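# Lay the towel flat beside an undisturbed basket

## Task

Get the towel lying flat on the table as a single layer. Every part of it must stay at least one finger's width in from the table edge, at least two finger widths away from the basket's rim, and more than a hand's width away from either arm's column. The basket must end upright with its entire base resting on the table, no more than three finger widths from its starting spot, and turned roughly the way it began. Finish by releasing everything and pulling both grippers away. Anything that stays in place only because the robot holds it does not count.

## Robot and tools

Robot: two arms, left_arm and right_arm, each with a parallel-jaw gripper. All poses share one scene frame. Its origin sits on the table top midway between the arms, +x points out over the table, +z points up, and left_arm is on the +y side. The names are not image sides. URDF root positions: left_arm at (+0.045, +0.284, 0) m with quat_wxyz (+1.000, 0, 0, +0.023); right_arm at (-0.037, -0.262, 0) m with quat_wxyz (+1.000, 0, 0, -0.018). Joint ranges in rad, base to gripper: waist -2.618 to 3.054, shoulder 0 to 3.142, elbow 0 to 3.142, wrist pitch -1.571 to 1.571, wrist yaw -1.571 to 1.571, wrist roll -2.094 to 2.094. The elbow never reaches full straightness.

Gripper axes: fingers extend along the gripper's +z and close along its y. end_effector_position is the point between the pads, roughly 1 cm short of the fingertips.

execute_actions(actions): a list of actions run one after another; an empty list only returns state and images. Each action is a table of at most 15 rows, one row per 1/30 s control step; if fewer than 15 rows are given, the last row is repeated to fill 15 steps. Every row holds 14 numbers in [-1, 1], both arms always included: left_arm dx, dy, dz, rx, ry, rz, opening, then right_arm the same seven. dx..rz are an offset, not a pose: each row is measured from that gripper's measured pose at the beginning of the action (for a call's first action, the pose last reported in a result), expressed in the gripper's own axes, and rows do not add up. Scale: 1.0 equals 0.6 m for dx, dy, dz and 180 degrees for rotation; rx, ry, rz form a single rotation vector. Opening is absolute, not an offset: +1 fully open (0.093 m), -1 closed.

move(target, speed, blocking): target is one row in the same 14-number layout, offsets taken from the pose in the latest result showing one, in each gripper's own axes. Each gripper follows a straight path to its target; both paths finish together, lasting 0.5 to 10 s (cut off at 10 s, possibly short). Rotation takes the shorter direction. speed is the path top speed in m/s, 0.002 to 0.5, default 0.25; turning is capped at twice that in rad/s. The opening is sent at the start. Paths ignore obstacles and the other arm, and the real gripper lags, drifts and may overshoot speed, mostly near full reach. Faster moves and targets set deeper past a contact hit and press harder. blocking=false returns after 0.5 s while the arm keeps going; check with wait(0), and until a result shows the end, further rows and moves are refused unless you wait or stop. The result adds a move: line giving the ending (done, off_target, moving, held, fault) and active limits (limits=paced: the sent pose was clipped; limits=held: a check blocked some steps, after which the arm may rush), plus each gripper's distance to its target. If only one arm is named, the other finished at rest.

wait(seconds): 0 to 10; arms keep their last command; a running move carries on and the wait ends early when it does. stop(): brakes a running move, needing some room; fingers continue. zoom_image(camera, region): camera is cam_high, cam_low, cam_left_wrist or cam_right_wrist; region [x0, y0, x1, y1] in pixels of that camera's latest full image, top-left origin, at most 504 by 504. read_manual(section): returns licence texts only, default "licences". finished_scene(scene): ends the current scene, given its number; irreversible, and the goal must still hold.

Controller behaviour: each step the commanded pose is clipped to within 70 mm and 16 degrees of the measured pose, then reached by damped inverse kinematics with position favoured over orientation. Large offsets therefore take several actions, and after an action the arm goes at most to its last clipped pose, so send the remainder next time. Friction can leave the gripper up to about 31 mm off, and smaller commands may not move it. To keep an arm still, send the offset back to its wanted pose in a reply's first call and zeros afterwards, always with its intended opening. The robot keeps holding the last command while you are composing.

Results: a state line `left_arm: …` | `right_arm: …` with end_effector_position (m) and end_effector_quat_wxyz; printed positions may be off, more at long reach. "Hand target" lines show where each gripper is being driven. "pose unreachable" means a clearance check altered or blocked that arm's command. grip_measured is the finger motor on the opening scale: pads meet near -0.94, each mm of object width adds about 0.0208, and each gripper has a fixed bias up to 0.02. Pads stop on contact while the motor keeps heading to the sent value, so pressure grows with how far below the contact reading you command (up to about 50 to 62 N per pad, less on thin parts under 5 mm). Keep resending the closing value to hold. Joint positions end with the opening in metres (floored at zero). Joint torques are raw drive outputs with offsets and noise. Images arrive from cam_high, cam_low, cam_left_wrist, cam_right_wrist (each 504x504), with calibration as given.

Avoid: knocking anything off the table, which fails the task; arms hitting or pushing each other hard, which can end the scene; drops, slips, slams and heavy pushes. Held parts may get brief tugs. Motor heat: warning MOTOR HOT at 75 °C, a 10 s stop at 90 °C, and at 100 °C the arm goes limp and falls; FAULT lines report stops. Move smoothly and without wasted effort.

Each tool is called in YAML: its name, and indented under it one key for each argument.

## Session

execute_actions:
  actions: []

Scene clock: 0.00 s.
left_arm: end_effector_position=(+0.3890, +0.2859, +0.2241) grip_measured=+1.000 end_effector_quat_wxyz=(+0.205, -0.344, +0.631, -0.665) | right_arm: end_effector_position=(+0.2048, -0.4567, +0.2595) grip_measured=+1.000 end_effector_quat_wxyz=(+0.189, +0.279, +0.939, +0.074)
Joint positions: left_arm=[ 0.444  1.364  0.561  0.698  1.262 -1.672  0.093] | right_arm=[-0.819  1.571  1.774 -1.524 -0.327 -0.235  0.093]
Joint velocities: left_arm=[-0.012 -0.002  0.002 -0.066 -0.037  0.081  0.   ] | right_arm=[-0.002 -0.002 -0.002 -0.022 -0.007  0.022  0.   ]
Joint torques (N m, as the arm reports them, + toward a larger angle): no reading
Motor temperatures (°C, as the motors report them): left_arm=[18 32 26 21 20 19] | right_arm=[20 33 27 23 20 19]
Hand target (left_arm): +0.389, +0.286, +0.224; +0.205, -0.344, +0.631, -0.665
Hand target (right_arm): +0.205, -0.457, +0.260; +0.189, +0.279, +0.939, +0.074
camera_calibration (this result's frames):
cam_left_wrist: T_world_to_cam=[[0.163052, 0.106959, 0.980803, -0.315119], [-0.906955, -0.375089, 0.191679, 0.457541], [0.38839, -0.920798, 0.035848, 0.190181], [0, 0, 0, 1]] pos_world=[0.392485, 0.380441, 0.214551]
cam_right_wrist: T_world_to_cam=[[-0.485616, -0.835508, -0.257105, -0.214787], [-0.873727, 0.473282, 0.11227, 0.403574], [0.0278811, 0.27916, -0.95984, 0.451336], [0, 0, 0, 1]] pos_world=[0.235726, -0.496455, 0.332678]

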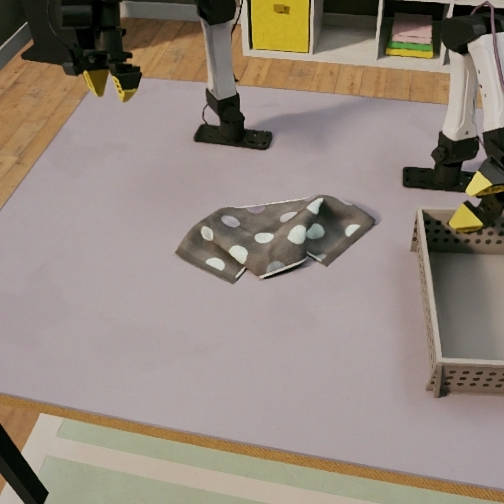

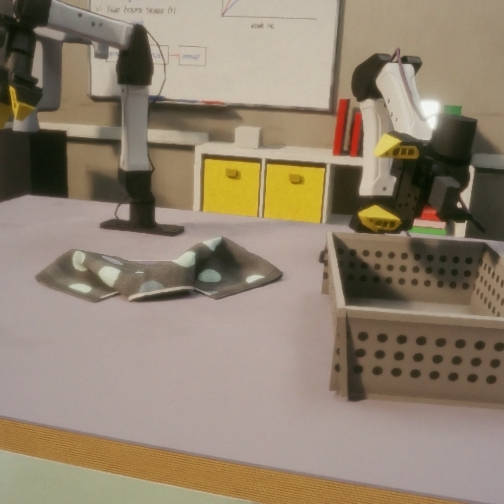

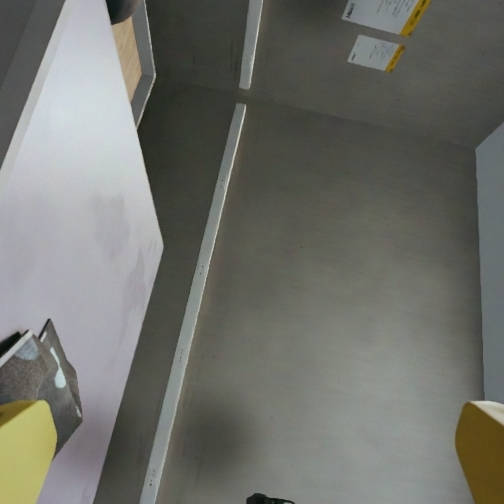

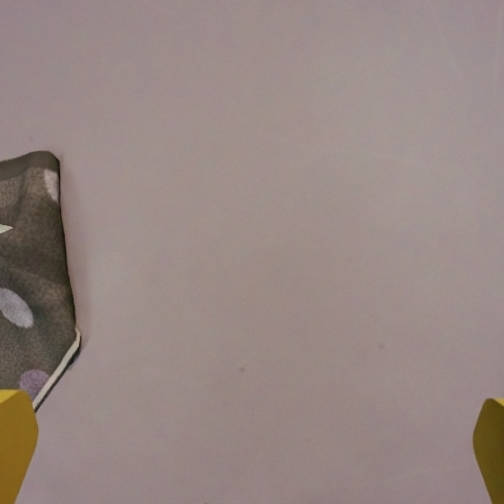

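zoom_image:
  camera: "cam_high"
  region: [165, 170, 395, 310]

Region (165, 170, 395, 310) of cam_high's 504x504 image, scaled by 2.191, with more detail than that image has; it fills the top 307 rows of this view, and the rest is white.

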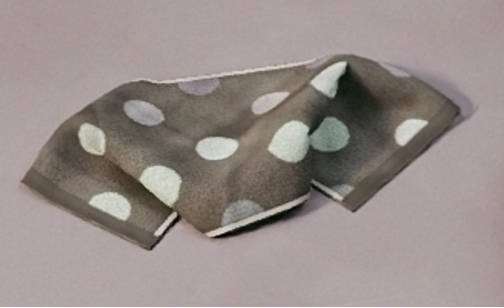

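move:
  target: [0.258,0.137,0.232,-0.441,0.3046,0.3988,-0.2, 0.065,0.573,0.4205,0.068,0.028,-0.072,-0.2]
  speed: 0.35

Scene clock: 70.57 s.
left_arm: end_effector_position=(+0.3704, +0.0681, +0.1731) grip_measured=-0.198 end_effector_quat_wxyz=(+0.016, +0.292, +0.956, -0.011) | right_arm: end_effector_position=(+0.4417, -0.1372, +0.1005) grip_measured=-0.198 end_effector_quat_wxyz=(+0.132, +0.185, +0.973, -0.031)
Joint positions: left_arm=[-0.628  2.034  2.057 -1.558  0.013  0.012  0.036] | right_arm=[ 0.351  2.289  2.141 -1.218  0.181  0.672  0.036]
Joint velocities: left_arm=[-0.017  0.012 -0.027 -0.007 -0.037 -0.022 -0.   ] | right_arm=[-0.017 -0.007  0.002 -0.022 -0.051 -0.066 -0.001]
Joint torques (N m, as the arm reports them, + toward a larger angle): left_arm=[-0.52 -8.26  7.21  0.14 -0.22  0.11] | right_arm=[  0.22 -13.08   9.41   0.62   0.26   0.16]
Motor temperatures (°C, as the motors report them): left_arm=[18 31 30 25 20 19] | right_arm=[20 35 30 24 20 19]
Hand target (left_arm): +0.369, +0.069, +0.170; +0.004, +0.296, +0.955, -0.002
Hand target (right_arm): +0.441, -0.137, +0.097; +0.125, +0.186, +0.974, -0.038
Off the commanded pose (left_arm): 0.003 m, 2 deg.
Off the commanded pose (right_arm): 0.004 m, 1 deg.
joint sent to its limit (left arm) — the command would take joint 4 (wrist pitch) past its lower limit, so that joint was sent only as far as its limit.
move: done
camera_calibration (this result's frames):
cam_left_wrist: T_world_to_cam=[[-0.567083, -0.82366, 0.00128427, 0.264689], [-0.768281, 0.529515, 0.359663, 0.226756], [-0.29692, 0.202972, -0.933081, 0.343764], [0, 0, 0, 1]] pos_world=[0.426384, 0.0281687, 0.238863]
cam_right_wrist: T_world_to_cam=[[-0.359471, -0.933155, -0.0012267, 0.0315023], [-0.918591, 0.353628, 0.17646, 0.474173], [-0.164231, 0.064559, -0.984307, 0.260758], [0, 0, 0, 1]] pos_world=[0.48972, -0.155119, 0.173032]

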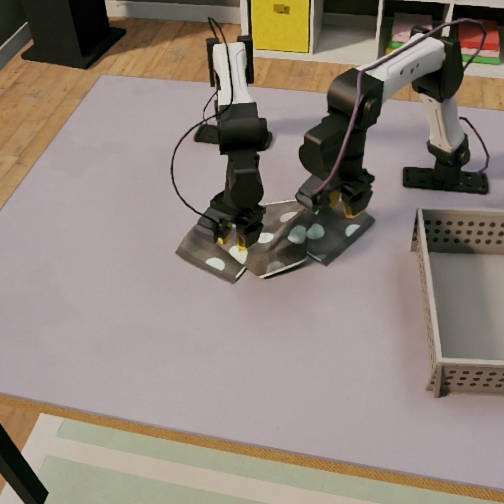

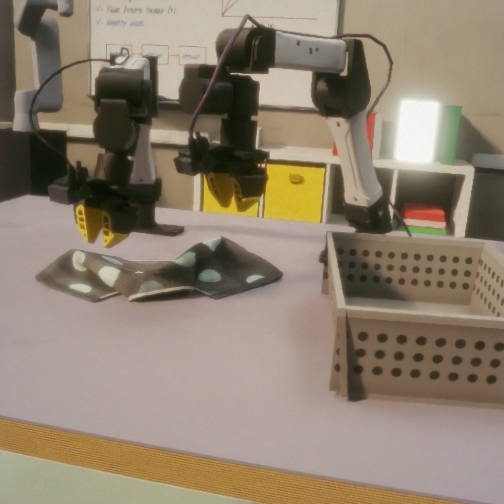

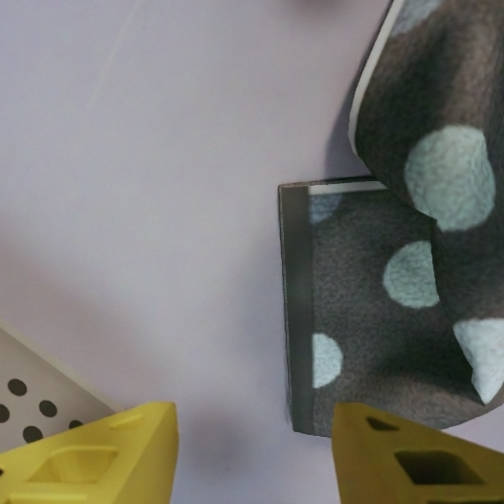

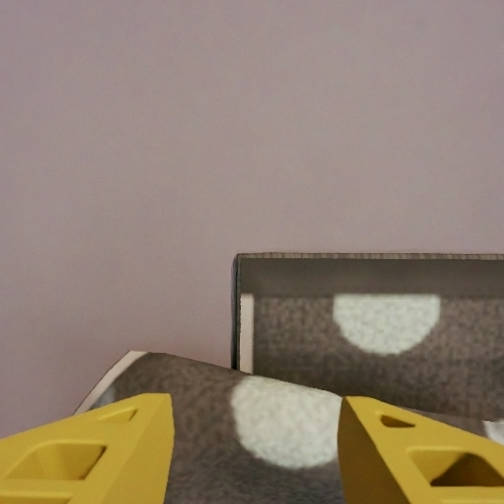

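move:
  target: [0.019,0.012,0.033,0.006,0.012,0.483,-0.2, 0.028,0.002,0.122,0,0,0,-0.22]
  speed: 0.4

Scene clock: 123.17 s.
left_arm: end_effector_position=(+0.3620, +0.0745, +0.1479) grip_measured=-0.198 end_effector_quat_wxyz=(-0.011, +0.871, +0.491, -0.011) | right_arm: end_effector_position=(+0.4468, -0.1356, +0.0430) grip_measured=-0.218 end_effector_quat_wxyz=(+0.144, +0.186, +0.972, -0.024)
Joint positions: left_arm=[-0.628  2.034  1.955 -1.522  0.009  1.535  0.036] | right_arm=[ 0.351  2.289  1.906 -0.954  0.181  0.673  0.035]
Joint velocities: left_arm=[-0.002 -0.017  0.002 -0.066  0.007  0.037 -0.   ] | right_arm=[ 0.007 -0.012 -0.007  0.037  0.022  0.022 -0.   ]
Joint torques (N m, as the arm reports them, + toward a larger angle): left_arm=[  1.19 -11.06   4.81   0.33  -0.09   0.06] | right_arm=[ -0.39 -12.77   5.57   1.     0.18   0.03]
Motor temperatures (°C, as the motors report them): left_arm=[18 38 31 22 20 19] | right_arm=[20 46 33 23 20 19]
Hand target (left_arm): +0.366, +0.080, +0.153; -0.000, +0.870, +0.493, -0.000
Hand target (right_arm): +0.443, -0.139, +0.026; +0.131, +0.185, +0.973, -0.031
Off the commanded pose (left_arm): 0.008 m, 2 deg.
Off the commanded pose (right_arm): 0.018 m, 2 deg.
move: off_target (right_arm)
camera_calibration (this result's frames):
cam_left_wrist: T_world_to_cam=[[-0.849815, 0.526723, 0.0194178, 0.264219], [0.492386, 0.780193, 0.385817, -0.252887], [0.188069, 0.337434, -0.922371, 0.129247], [0, 0, 0, 1]] pos_world=[0.324748, 0.0145177, 0.211651]
cam_right_wrist: T_world_to_cam=[[-0.359598, -0.932902, -0.0195932, 0.0356305], [-0.923068, 0.352578, 0.153733, 0.491263], [-0.13651, 0.073368, -0.987918, 0.193869], [0, 0, 0, 1]] pos_world=[0.492747, -0.154193, 0.116702]

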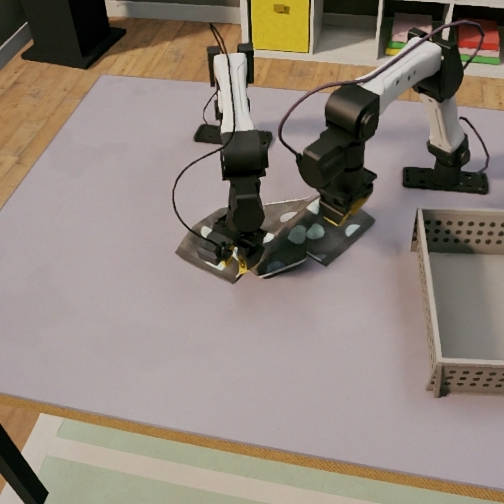

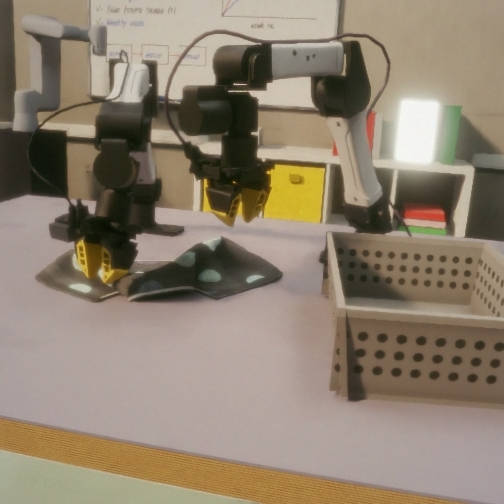

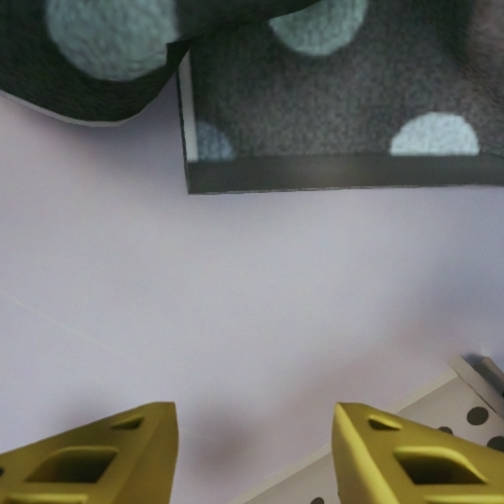

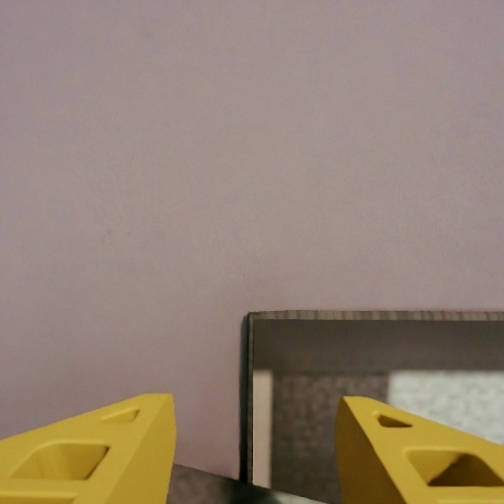

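move:
  target: [-0.057,0.041,0.1745,-0.0095,0,0,-0.2, 0.03,-0.02,0.085,0,0,0,-0.22]
  speed: 0.1

Scene clock: 144.93 s.
left_arm: end_effector_position=(+0.3650, +0.0357, +0.0530) grip_measured=-0.198 end_effector_quat_wxyz=(+0.007, +0.871, +0.492, -0.002) | right_arm: end_effector_position=(+0.4468, -0.1387, +0.0110) grip_measured=-0.218 end_effector_quat_wxyz=(+0.163, +0.185, +0.969, -0.019)
Joint positions: left_arm=[-0.704  2.103  1.681 -1.138  0.009  1.455  0.036] | right_arm=[ 0.348  2.279  1.748 -0.767  0.188  0.663  0.035]
Joint velocities: left_arm=[-0.007  0.002 -0.002  0.022  0.022 -0.037 -0.   ] | right_arm=[-0.012  0.007 -0.002 -0.051  0.022 -0.051  0.001]
Joint torques (N m, as the arm reports them, + toward a larger angle): left_arm=[-1.13 -8.8   5.36  0.45 -0.05  0.04] | right_arm=[ -1.15 -12.81   3.98   1.13   0.08   0.01]
Motor temperatures (°C, as the motors report them): left_arm=[18 42 30 21 20 19] | right_arm=[20 48 31 24 20 19]
Hand target (left_arm): +0.363, +0.033, +0.043; +0.002, +0.871, +0.491, -0.004
Hand target (right_arm): +0.439, -0.146, -0.010; +0.144, +0.186, +0.972, -0.024
Off the commanded pose (left_arm): 0.011 m, 1 deg.
Off the commanded pose (right_arm): 0.024 m, 2 deg.
move: off_target (left_arm, right_arm)
camera_calibration (this result's frames):
cam_left_wrist: T_world_to_cam=[[-0.851597, 0.523776, -0.0209982, 0.291962], [0.476836, 0.790674, 0.384007, -0.182161], [0.217736, 0.317007, -0.923091, 0.0441776], [0, 0, 0, 1]] pos_world=[0.325876, -0.0228969, 0.116862]
cam_right_wrist: T_world_to_cam=[[-0.35492, -0.934189, -0.0363741, 0.0300668], [-0.929761, 0.34863, 0.118324, 0.500086], [-0.0978557, 0.0758147, -0.992309, 0.145662], [0, 0, 0, 1]] pos_world=[0.489886, -0.1573, 0.0864636]

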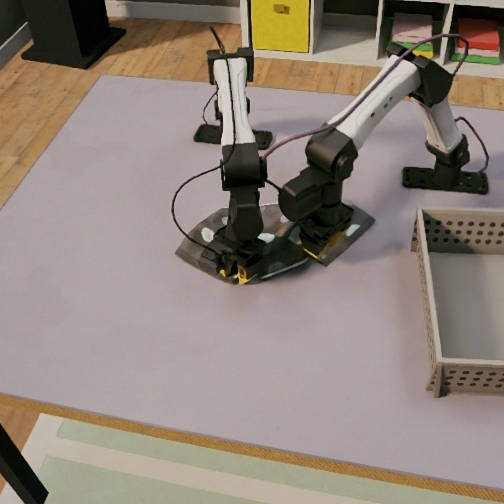

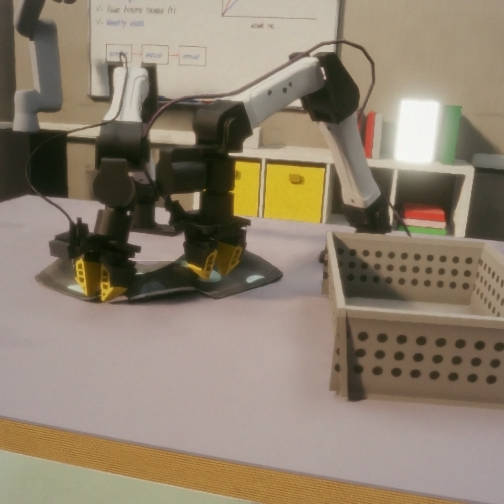

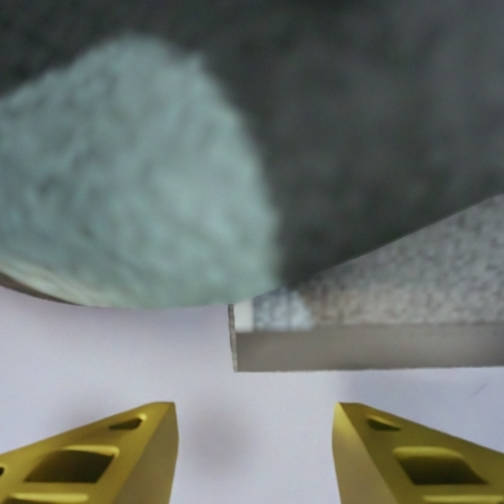

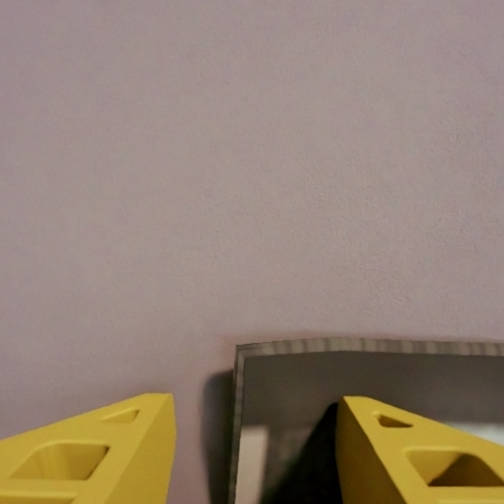

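move:
  target: [0,-0.003,0.087,0,0,0,-0.2, 0.012,0,0.03,0,0,0,-0.22]
  speed: 0.06

Scene clock: 167.33 s.
left_arm: end_effector_position=(+0.3640, +0.0365, +0.0189) grip_measured=-0.198 end_effector_quat_wxyz=(+0.010, +0.870, +0.492, -0.000) | right_arm: end_effector_position=(+0.4540, -0.1372, +0.0127) grip_measured=-0.218 end_effector_quat_wxyz=(+0.180, +0.186, +0.966, -0.012)
Joint positions: left_arm=[-0.704  2.124  1.574 -1.002  0.009  1.455  0.036] | right_arm=[ 0.348  2.276  1.739 -0.724  0.193  0.663  0.035]
Joint velocities: left_arm=[-0.012 -0.012 -0.022 -0.037 -0.037 -0.007  0.   ] | right_arm=[ 0.012  0.002  0.002  0.125  0.037  0.051 -0.001]
Joint torques (N m, as the arm reports them, + toward a larger angle): left_arm=[-0.11 -7.99  4.11  0.66 -0.07  0.04] | right_arm=[  0.09 -12.72   4.62   1.15   0.14   0.11]
Motor temperatures (°C, as the motors report them): left_arm=[18 43 29 21 20 19] | right_arm=[20 49 30 24 20 19]
Hand target (left_arm): +0.363, +0.036, +0.001; +0.006, +0.871, +0.492, -0.002
Hand target (right_arm): +0.445, -0.138, -0.008; +0.163, +0.185, +0.969, -0.019
Off the commanded pose (left_arm): 0.018 m, 0 deg.
Off the commanded pose (right_arm): 0.022 m, 2 deg.
move: off_target (left_arm, right_arm)
camera_calibration (this result's frames):
cam_left_wrist: T_world_to_cam=[[-0.851648, 0.523335, -0.0285784, 0.290189], [0.47422, 0.792645, 0.383183, -0.16831], [0.223186, 0.312784, -0.92323, 0.0108657], [0, 0, 0, 1]] pos_world=[0.32453, -0.0218551, 0.0828181]
cam_right_wrist: T_world_to_cam=[[-0.3546, -0.933381, -0.0553028, 0.0342413], [-0.932958, 0.349276, 0.0871477, 0.507998], [-0.0620261, 0.0824978, -0.994659, 0.132547], [0, 0, 0, 1]] pos_world=[0.494304, -0.156406, 0.089462]

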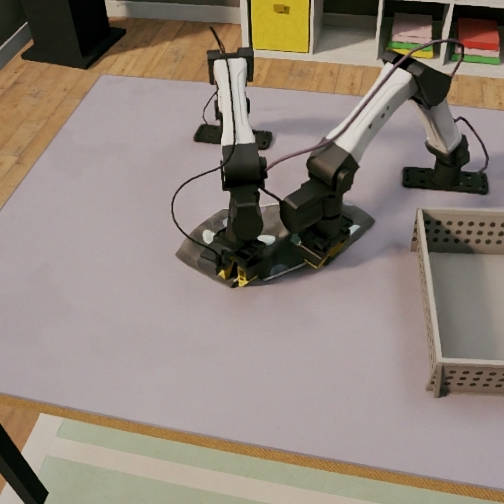

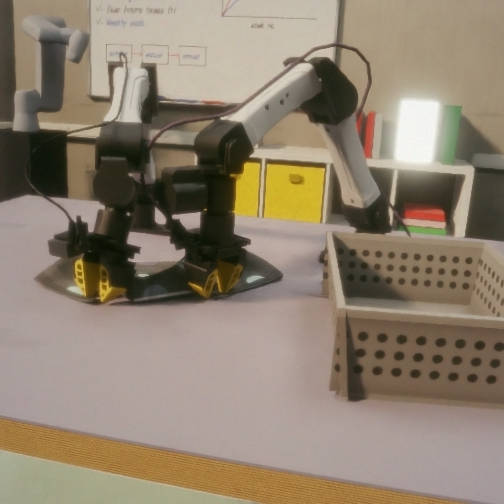

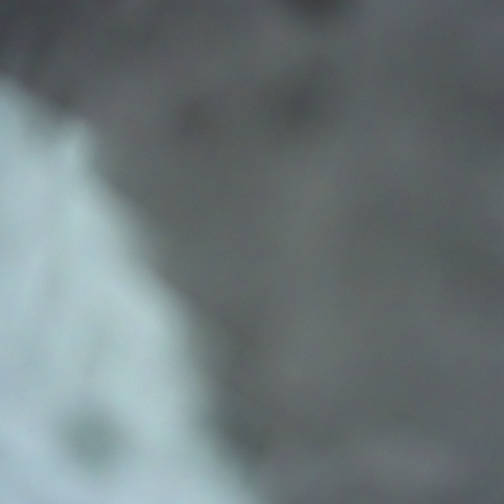

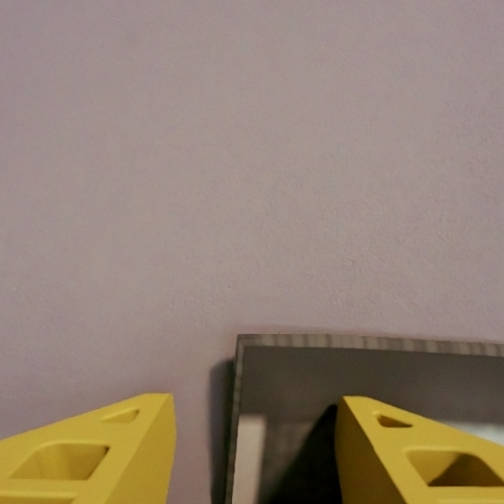

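execute_actions:
  actions:
    - [[0,0,0.03,0,0,0,-0.27, 0.0245,-0.008,0.027,0,0.012,0,-0.27],[0,0,0.03,0,0,0,-0.32, 0.0245,-0.008,0.027,0,0.012,0,-0.32],[0,0,0.03,0,0,0,-0.38, 0.0245,-0.008,0.027,0,0.012,0,-0.38],[0,0,0.03,0,0,0,-0.44, 0.0245,-0.008,0.027,0,0.012,0,-0.44],[0,0,0.03,0,0,0,-0.5, 0.0245,-0.008,0.027,0,0.012,0,-0.5],[0,0,0.03,0,0,0,-0.55, 0.0245,-0.008,0.027,0,0.012,0,-0.55],[0,0,0.03,0,0,0,-0.6, 0.0245,-0.008,0.027,0,0.012,0,-0.6],[0,0,0.03,0,0,0,-0.65, 0.0245,-0.008,0.027,0,0.012,0,-0.65],[0,0,0.03,0,0,0,-0.7, 0.0245,-0.008,0.027,0,0.012,0,-0.7],[0,0,0.03,0,0,0,-0.75, 0.0245,-0.008,0.027,0,0.012,0,-0.75],[0,0,0.03,0,0,0,-0.8, 0.0245,-0.008,0.027,0,0.012,0,-0.8],[0,0,0.03,0,0,0,-0.85, 0.0245,-0.008,0.027,0,0.012,0,-0.85],[0,0,0.03,0,0,0,-0.9, 0.0245,-0.008,0.027,0,0.012,0,-0.9],[0,0,0.03,0,0,0,-0.95, 0.0245,-0.008,0.027,0,0.012,0,-0.95],[0,0,0.03,0,0,0,-1, 0.0245,-0.008,0.027,0,0.012,0,-1]]
    - [[0,0,0.01,0,0,0,-1, 0.01,0,0.01,0,0.005,0,-1]]

Scene clock: 186.43 s.
left_arm: end_effector_position=(+0.3638, +0.0366, +0.0191) grip_measured=-0.979 end_effector_quat_wxyz=(+0.011, +0.870, +0.492, -0.000) | right_arm: end_effector_position=(+0.4567, -0.1379, +0.0122) grip_measured=-0.966 end_effector_quat_wxyz=(+0.188, +0.188, +0.964, -0.012)
Joint positions: left_arm=[-0.704  2.122  1.572 -1.001  0.009  1.455  0.   ] | right_arm=[ 0.347  2.275  1.729 -0.701  0.2    0.663  0.   ]
Joint velocities: left_arm=[ 0.002  0.002  0.002  0.022 -0.007 -0.022  0.   ] | right_arm=[-0.002  0.007 -0.012  0.037 -0.007  0.037  0.   ]
Joint torques (N m, as the arm reports them, + toward a larger angle): left_arm=[-0.28 -9.25  4.94  0.47 -0.06  0.07] | right_arm=[  0.07 -13.72   6.63   1.07   0.09   0.13]
Motor temperatures (°C, as the motors report them): left_arm=[18 42 29 21 20 19] | right_arm=[20 50 29 24 20 19]
Hand target (left_arm): +0.364, +0.037, +0.012; +0.010, +0.870, +0.492, -0.001
Hand target (right_arm): +0.453, -0.136, +0.005; +0.180, +0.188, +0.966, -0.010
Off the commanded pose (left_arm): 0.007 m, 0 deg.
Off the commanded pose (right_arm): 0.009 m, 1 deg.
camera_calibration (this result's frames):
cam_left_wrist: T_world_to_cam=[[-0.851633, 0.523319, -0.0292962, 0.289925], [0.474084, 0.792936, 0.38275, -0.168301], [0.22353, 0.312074, -0.923387, 0.0109533], [0, 0, 0, 1]] pos_world=[0.32425, -0.0216897, 0.083025]
cam_right_wrist: T_world_to_cam=[[-0.356272, -0.932467, -0.0597945, 0.0354937], [-0.933258, 0.351975, 0.0717141, 0.511475], [-0.0458249, 0.0813534, -0.995631, 0.124776], [0, 0, 0, 1]] pos_world=[0.495702, -0.157081, 0.0896732]

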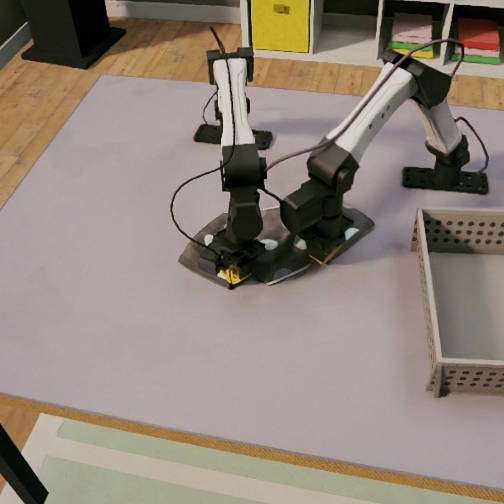

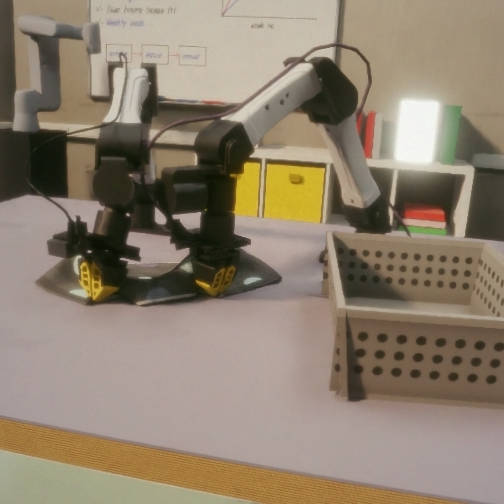

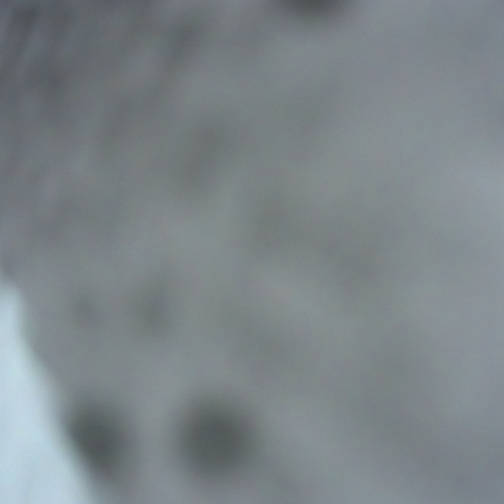

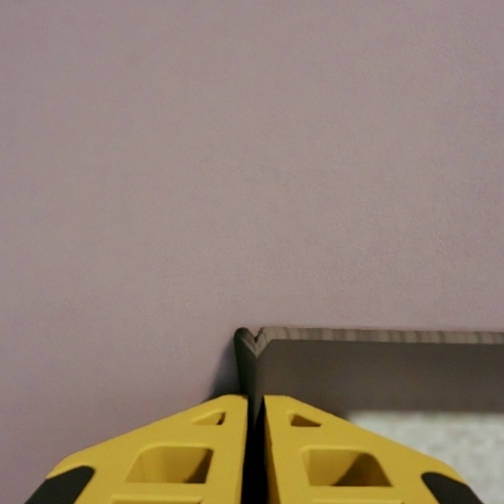

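move:
  target: [0.064,-0.017,-0.151,0,0,0,-1, -0.062,-0.098,-0.142,0,0,0,-1]
  speed: 0.1

Scene clock: 198.40 s.
left_arm: end_effector_position=(+0.3730, +0.0734, +0.1009) grip_measured=-0.979 end_effector_quat_wxyz=(+0.008, +0.871, +0.491, -0.001) | right_arm: end_effector_position=(+0.4358, -0.1966, +0.0888) grip_measured=-0.966 end_effector_quat_wxyz=(+0.181, +0.189, +0.965, -0.018)
Joint positions: left_arm=[-0.615  2.018  1.746 -1.285  0.009  1.547  0.   ] | right_arm=[ 0.231  2.08   1.729 -0.895  0.168  0.554  0.   ]
Joint velocities: left_arm=[ 0.007  0.002 -0.017  0.007 -0.066 -0.007  0.   ] | right_arm=[ 0.012  0.002  0.007 -0.022 -0.037 -0.022  0.   ]
Joint torques (N m, as the arm reports them, + toward a larger angle): left_arm=[  0.59 -10.32   7.29   0.05  -0.02   0.08] | right_arm=[ -0.55 -14.06  10.13   0.86   0.11   0.  ]
Motor temperatures (°C, as the motors report them): left_arm=[18 43 29 21 20 19] | right_arm=[20 51 30 24 20 19]
Hand target (left_arm): +0.373, +0.077, +0.109; +0.011, +0.870, +0.492, +0.000
Hand target (right_arm): +0.438, -0.197, +0.102; +0.188, +0.187, +0.964, -0.012
Off the commanded pose (left_arm): 0.009 m, 0 deg.
Off the commanded pose (right_arm): 0.014 m, 1 deg.
move: off_target (right_arm)
camera_calibration (this result's frames):
cam_left_wrist: T_world_to_cam=[[-0.850347, 0.525701, -0.0233955, 0.279626], [0.477739, 0.789878, 0.384524, -0.234451], [0.220624, 0.315802, -0.922818, 0.0737065], [0, 0, 0, 1]] pos_world=[0.333524, 0.0149116, 0.164712]
cam_right_wrist: T_world_to_cam=[[-0.361164, -0.931392, -0.0454855, -0.0210781], [-0.930435, 0.356688, 0.0840513, 0.505819], [-0.0620606, 0.0726776, -0.995423, 0.210151], [0, 0, 0, 1]] pos_world=[0.476061, -0.215325, 0.165716]

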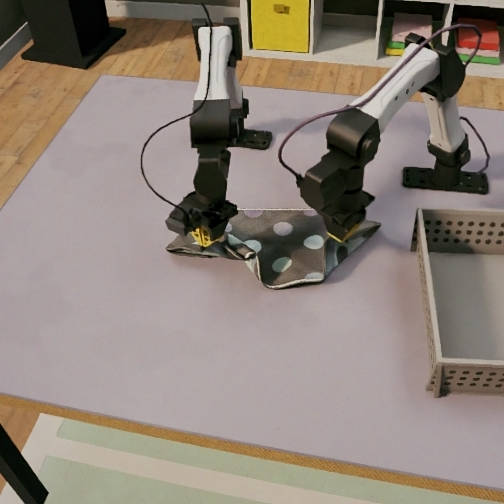

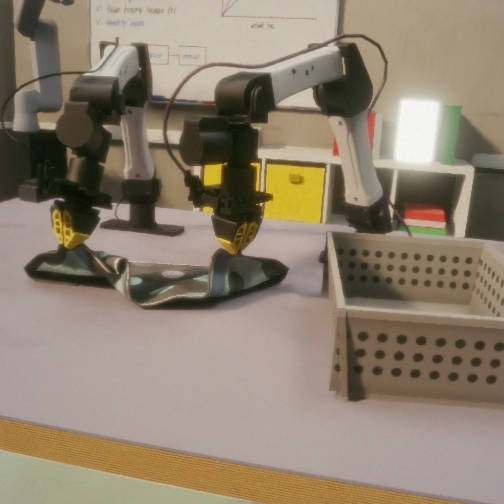

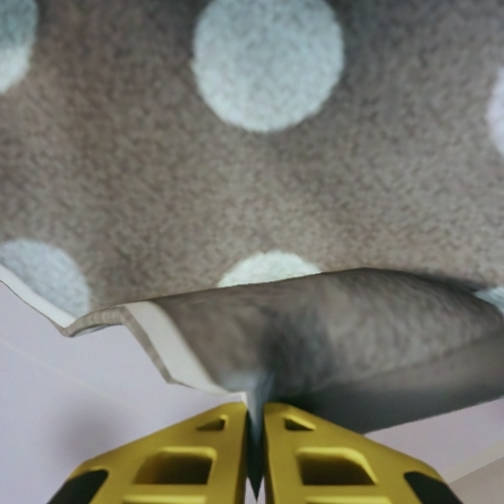

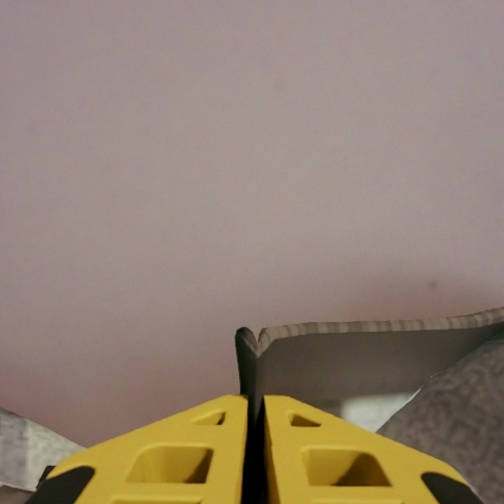

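move:
  target: [0.008,-0.125,-0.375,-0.2567,0.0763,-0.161,-1, -0.015,-0.209,-0.423,-0.155,-0.065,0.3825,-1]
  speed: 0.2

Scene clock: 230.93 s.
left_arm: end_effector_position=(+0.3140, +0.1169, +0.3161) grip_measured=-0.979 end_effector_quat_wxyz=(+0.284, +0.650, +0.647, +0.280) | right_arm: end_effector_position=(+0.3188, -0.2892, +0.3146) grip_measured=-0.966 end_effector_quat_wxyz=(+0.279, +0.644, +0.654, +0.281)
Joint positions: left_arm=[-0.899  1.328  1.589 -1.211 -0.577  0.914  0.   ] | right_arm=[-0.088  1.322  1.542 -0.98  -0.097  1.473  0.   ]
Joint velocities: left_arm=[ 0.017 -0.012 -0.002 -0.022  0.007 -0.007  0.   ] | right_arm=[ 0.012  0.002 -0.002  0.007  0.022  0.037  0.   ]
Joint torques (N m, as the arm reports them, + toward a larger angle): left_arm=[-1.16 -4.68  7.77  1.28 -0.46 -0.02] | right_arm=[-0.78 -6.03  9.59  1.57 -0.02  0.08]
Motor temperatures (°C, as the motors report them): left_arm=[18 45 31 21 20 19] | right_arm=[20 53 33 24 20 19]
Hand target (left_arm): +0.309, +0.121, +0.324; +0.290, +0.647, +0.646, +0.284
Hand target (right_arm): +0.314, -0.291, +0.326; +0.285, +0.646, +0.647, +0.289
Off the commanded pose (left_arm): 0.010 m, 1 deg.
Off the commanded pose (right_arm): 0.013 m, 2 deg.
move: off_target (right_arm)
camera_calibration (this result's frames):
cam_left_wrist: T_world_to_cam=[[-0.67369, 0.0116106, -0.738923, 0.442478], [-0.277792, 0.922569, 0.267765, -0.0647424], [0.684816, 0.385657, -0.6183, 0.0214243], [0, 0, 0, 1]] pos_world=[0.265437, 0.0463295, 0.35754]
cam_right_wrist: T_world_to_cam=[[-0.675175, -0.0177632, -0.737443, 0.442748], [-0.33552, 0.897707, 0.285566, 0.314347], [0.656936, 0.440234, -0.61207, 0.190937], [0, 0, 0, 1]] pos_world=[0.278969, -0.358384, 0.353602]

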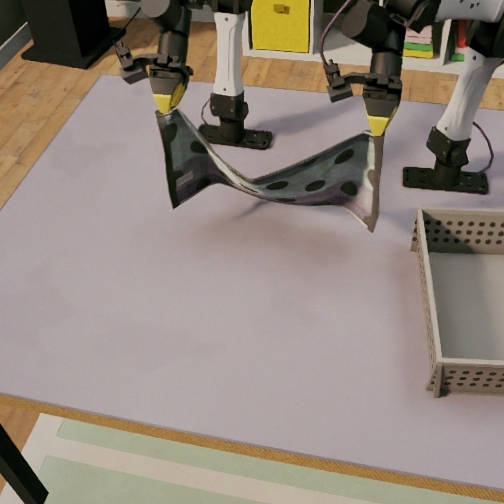

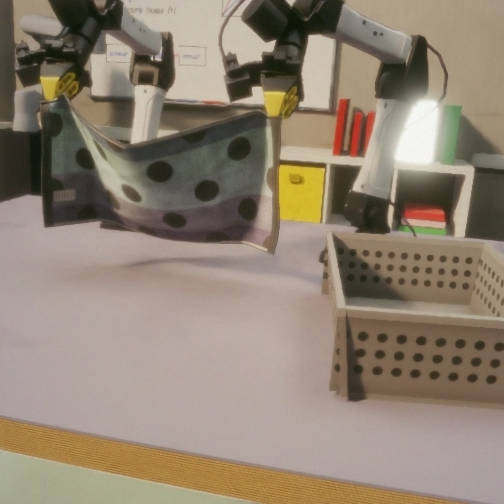

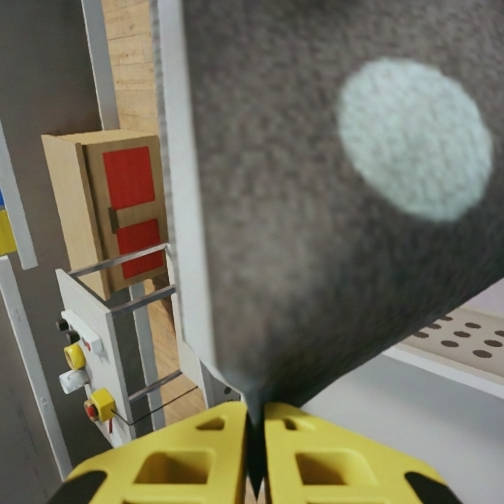

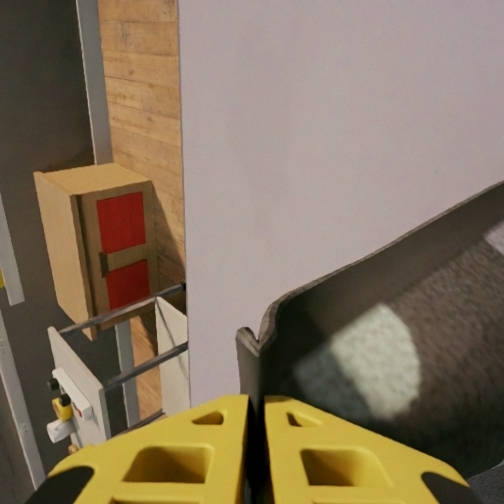

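move:
  target: [0.008,-0.086,-0.016,0,0,0,-1, -0.084,-0.103,-0.012,0,0,0,-1]
  speed: 0.08

Scene clock: 250.93 s.
left_arm: end_effector_position=(+0.2763, +0.1172, +0.2854) grip_measured=-0.979 end_effector_quat_wxyz=(+0.285, +0.650, +0.649, +0.274) | right_arm: end_effector_position=(+0.2733, -0.3403, +0.2735) grip_measured=-0.966 end_effector_quat_wxyz=(+0.268, +0.649, +0.656, +0.276)
Joint positions: left_arm=[-1.034  1.219  1.401 -1.212 -0.64   0.769  0.   ] | right_arm=[-0.367  1.184  1.302 -0.944 -0.295  1.274  0.   ]
Joint velocities: left_arm=[-0.022 -0.002 -0.007 -0.022 -0.051 -0.037  0.   ] | right_arm=[-0.002 -0.022  0.007 -0.037 -0.081  0.022  0.   ]
Joint torques (N m, as the arm reports them, + toward a larger angle): left_arm=[-1.05 -4.13  5.57  1.17 -0.41 -0.04] | right_arm=[-0.86 -5.36  6.01  1.85 -0.12 -0.02]
Motor temperatures (°C, as the motors report them): left_arm=[18 41 31 22 20 19] | right_arm=[20 46 34 26 20 19]
Hand target (left_arm): +0.272, +0.122, +0.285; +0.284, +0.650, +0.647, +0.279
Hand target (right_arm): +0.272, -0.342, +0.275; +0.279, +0.644, +0.654, +0.281
Off the commanded pose (left_arm): 0.006 m, 1 deg.
Off the commanded pose (right_arm): 0.002 m, 2 deg.
move: done
camera_calibration (this result's frames):
cam_left_wrist: T_world_to_cam=[[-0.680065, 0.00522815, -0.733133, 0.395238], [-0.274458, 0.925447, 0.261191, -0.0666574], [0.679841, 0.378842, -0.627929, 0.0329884], [0, 0, 0, 1]] pos_world=[0.228066, 0.0471241, 0.327887]
cam_right_wrist: T_world_to_cam=[[-0.692977, -0.00939151, -0.720899, 0.383941], [-0.327342, 0.895006, 0.303004, 0.348792], [0.642363, 0.445955, -0.623293, 0.227107], [0, 0, 0, 1]] pos_world=[0.234351, -0.409845, 0.312652]

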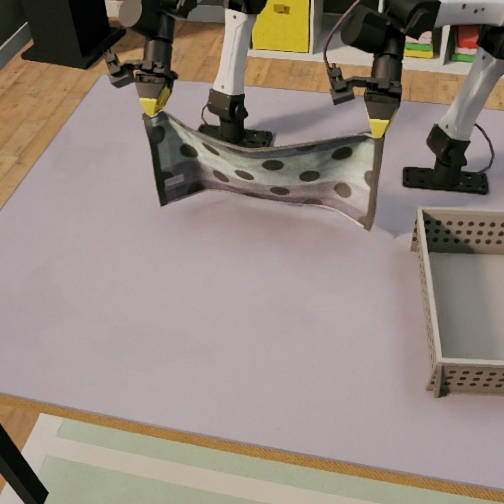

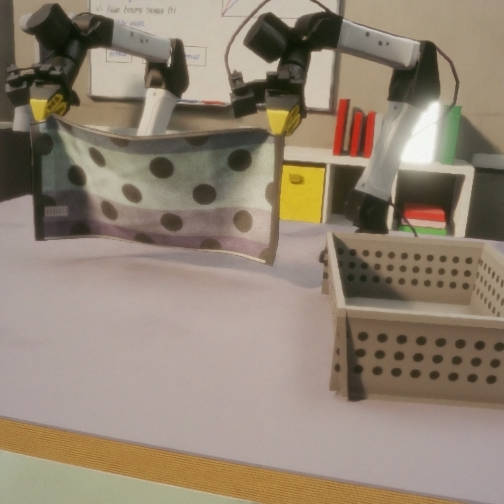

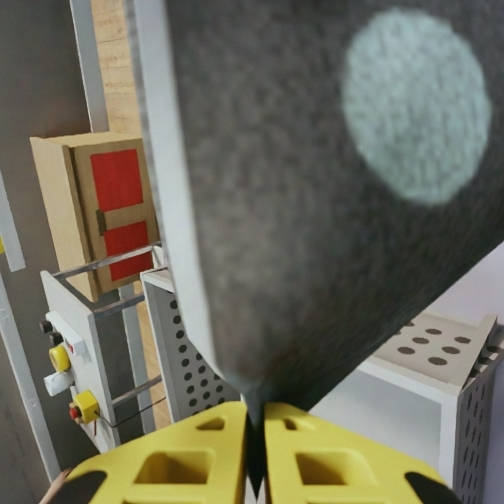

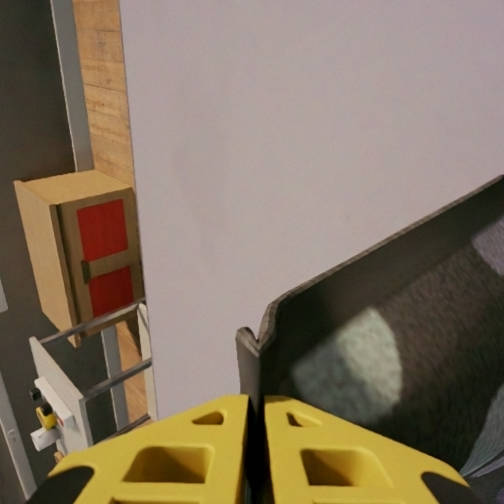

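move:
  target: [0.008,-0.022,0.02,0,0,0,-1, -0.033,-0.024,0.023,0,0,0,-1]
  speed: 0.05

Scene clock: 258.33 s.
left_arm: end_effector_position=(+0.2755, +0.1180, +0.2675) grip_measured=-0.979 end_effector_quat_wxyz=(+0.279, +0.655, +0.647, +0.275) | right_arm: end_effector_position=(+0.2701, -0.3564, +0.2612) grip_measured=-0.966 end_effector_quat_wxyz=(+0.270, +0.649, +0.656, +0.276)
Joint positions: left_arm=[-1.034  1.198  1.317 -1.161 -0.638  0.774  0.   ] | right_arm=[-0.443  1.184  1.252 -0.908 -0.346  1.215  0.   ]
Joint velocities: left_arm=[ 0.012  0.007  0.012 -0.037 -0.095  0.022  0.   ] | right_arm=[ 0.007 -0.002 -0.012 -0.066 -0.022 -0.051  0.   ]
Joint torques (N m, as the arm reports them, + toward a larger angle): left_arm=[ 0.9  -4.25  5.42  1.39 -0.37  0.11] | right_arm=[-0.82 -2.8   6.2   1.84 -0.14 -0.03]
Motor temperatures (°C, as the motors report them): left_arm=[18 40 31 22 20 19] | right_arm=[20 44 33 27 20 19]
Hand target (left_arm): +0.276, +0.122, +0.268; +0.285, +0.650, +0.649, +0.274
Hand target (right_arm): +0.273, -0.360, +0.254; +0.268, +0.649, +0.656, +0.276
Off the commanded pose (left_arm): 0.004 m, 1 deg.
Off the commanded pose (right_arm): 0.009 m, 0 deg.
move: done
camera_calibration (this result's frames):
cam_left_wrist: T_world_to_cam=[[-0.68538, 0.0171652, -0.727984, 0.380236], [-0.268607, 0.923263, 0.274657, -0.0679392], [0.676834, 0.383786, -0.628175, 0.0222825], [0, 0, 0, 1]] pos_world=[0.227276, 0.0476471, 0.309463]
cam_right_wrist: T_world_to_cam=[[-0.690178, -0.0107248, -0.723561, 0.372186], [-0.328045, 0.895884, 0.299631, 0.367235], [0.645013, 0.444159, -0.621837, 0.226995], [0, 0, 0, 1]] pos_world=[0.230929, -0.42583, 0.300418]

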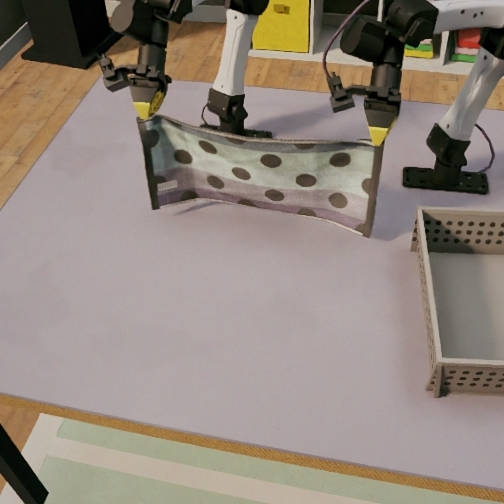

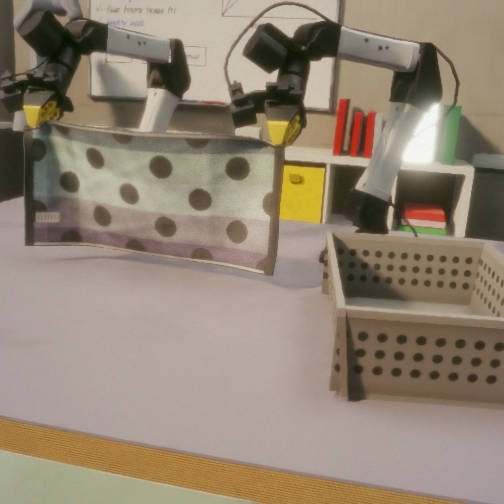

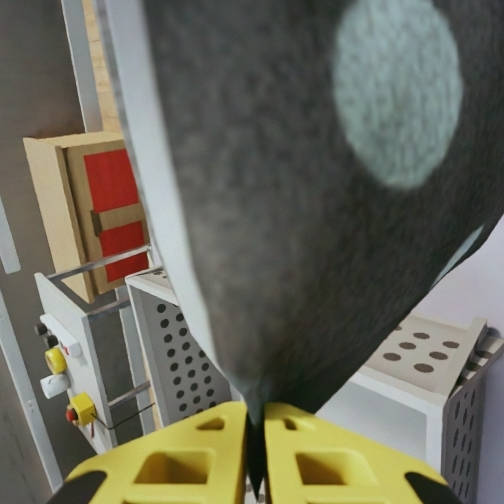

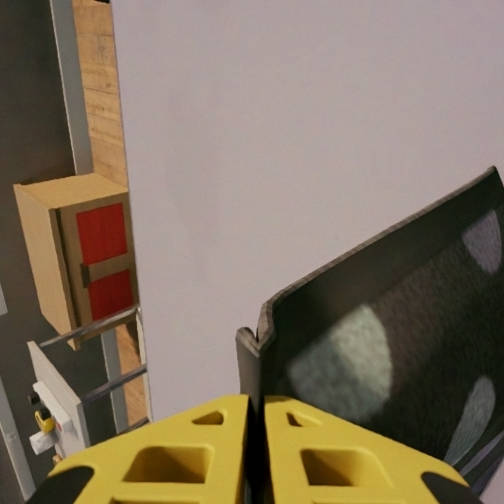

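move:
  target: [0.0075,0.015,0.286,0.09,0,0,-1, -0.009,0.02,0.296,0.085,0,0,-1]
  speed: 0.15

Scene clock: 272.80 s.
left_arm: end_effector_position=(+0.3991, +0.1207, +0.1543) grip_measured=-0.979 end_effector_quat_wxyz=(+0.178, +0.689, +0.679, +0.181) | right_arm: end_effector_position=(+0.3961, -0.3568, +0.1408) grip_measured=-0.966 end_effector_quat_wxyz=(+0.172, +0.679, +0.689, +0.185)
Joint positions: left_arm=[-0.591  1.617  1.339 -0.843 -0.258  1.101  0.   ] | right_arm=[-0.239  1.792  1.481 -0.771 -0.153  1.32   0.   ]
Joint velocities: left_arm=[-0.022  0.002 -0.022 -0.022 -0.037  0.022  0.   ] | right_arm=[ 0.012  0.002 -0.012  0.095  0.037  0.037  0.   ]
Joint torques (N m, as the arm reports them, + toward a larger angle): left_arm=[ 0.78 -5.87  8.08  1.29 -0.17  0.07] | right_arm=[ 0.36 -9.44 10.09  1.37  0.11  0.12]
Motor temperatures (°C, as the motors report them): left_arm=[18 38 31 23 20 19] | right_arm=[20 41 32 28 20 19]
Hand target (left_arm): +0.406, +0.120, +0.156; +0.184, +0.687, +0.679, +0.183
Hand target (right_arm): +0.404, -0.358, +0.145; +0.183, +0.679, +0.686, +0.186
Off the commanded pose (left_arm): 0.006 m, 1 deg.
Off the commanded pose (right_arm): 0.010 m, 1 deg.
move: done
camera_calibration (this result's frames):
cam_left_wrist: T_world_to_cam=[[-0.8653, 0.0247663, -0.500643, 0.418329], [-0.177489, 0.918931, 0.352227, -0.0539573], [0.468779, 0.393641, -0.790755, -0.0264731], [0, 0, 0, 1]] pos_world=[0.364813, 0.0496434, 0.207505]
cam_right_wrist: T_world_to_cam=[[-0.865327, -0.0138758, -0.501015, 0.408985], [-0.237493, 0.891624, 0.385492, 0.395581], [0.441368, 0.452564, -0.774842, 0.176169], [0, 0, 0, 1]] pos_world=[0.370098, -0.426763, 0.188918]

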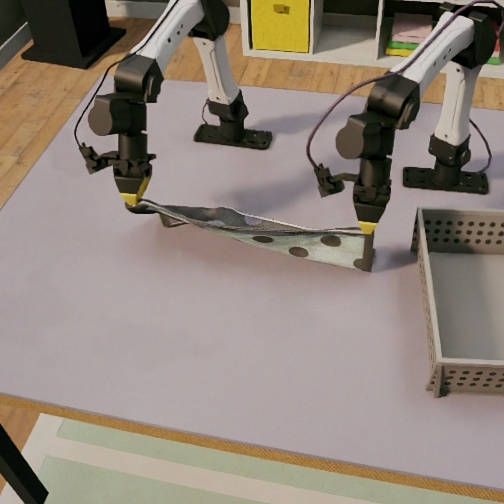

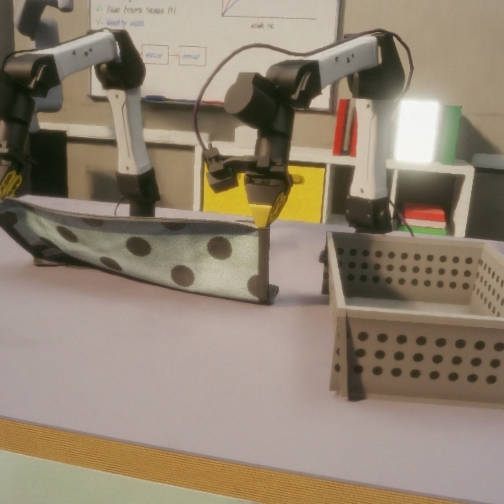

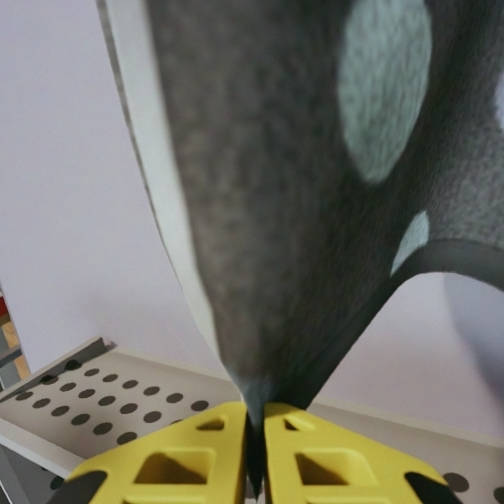

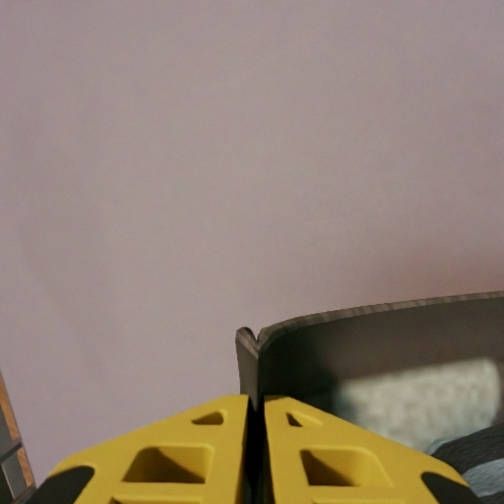

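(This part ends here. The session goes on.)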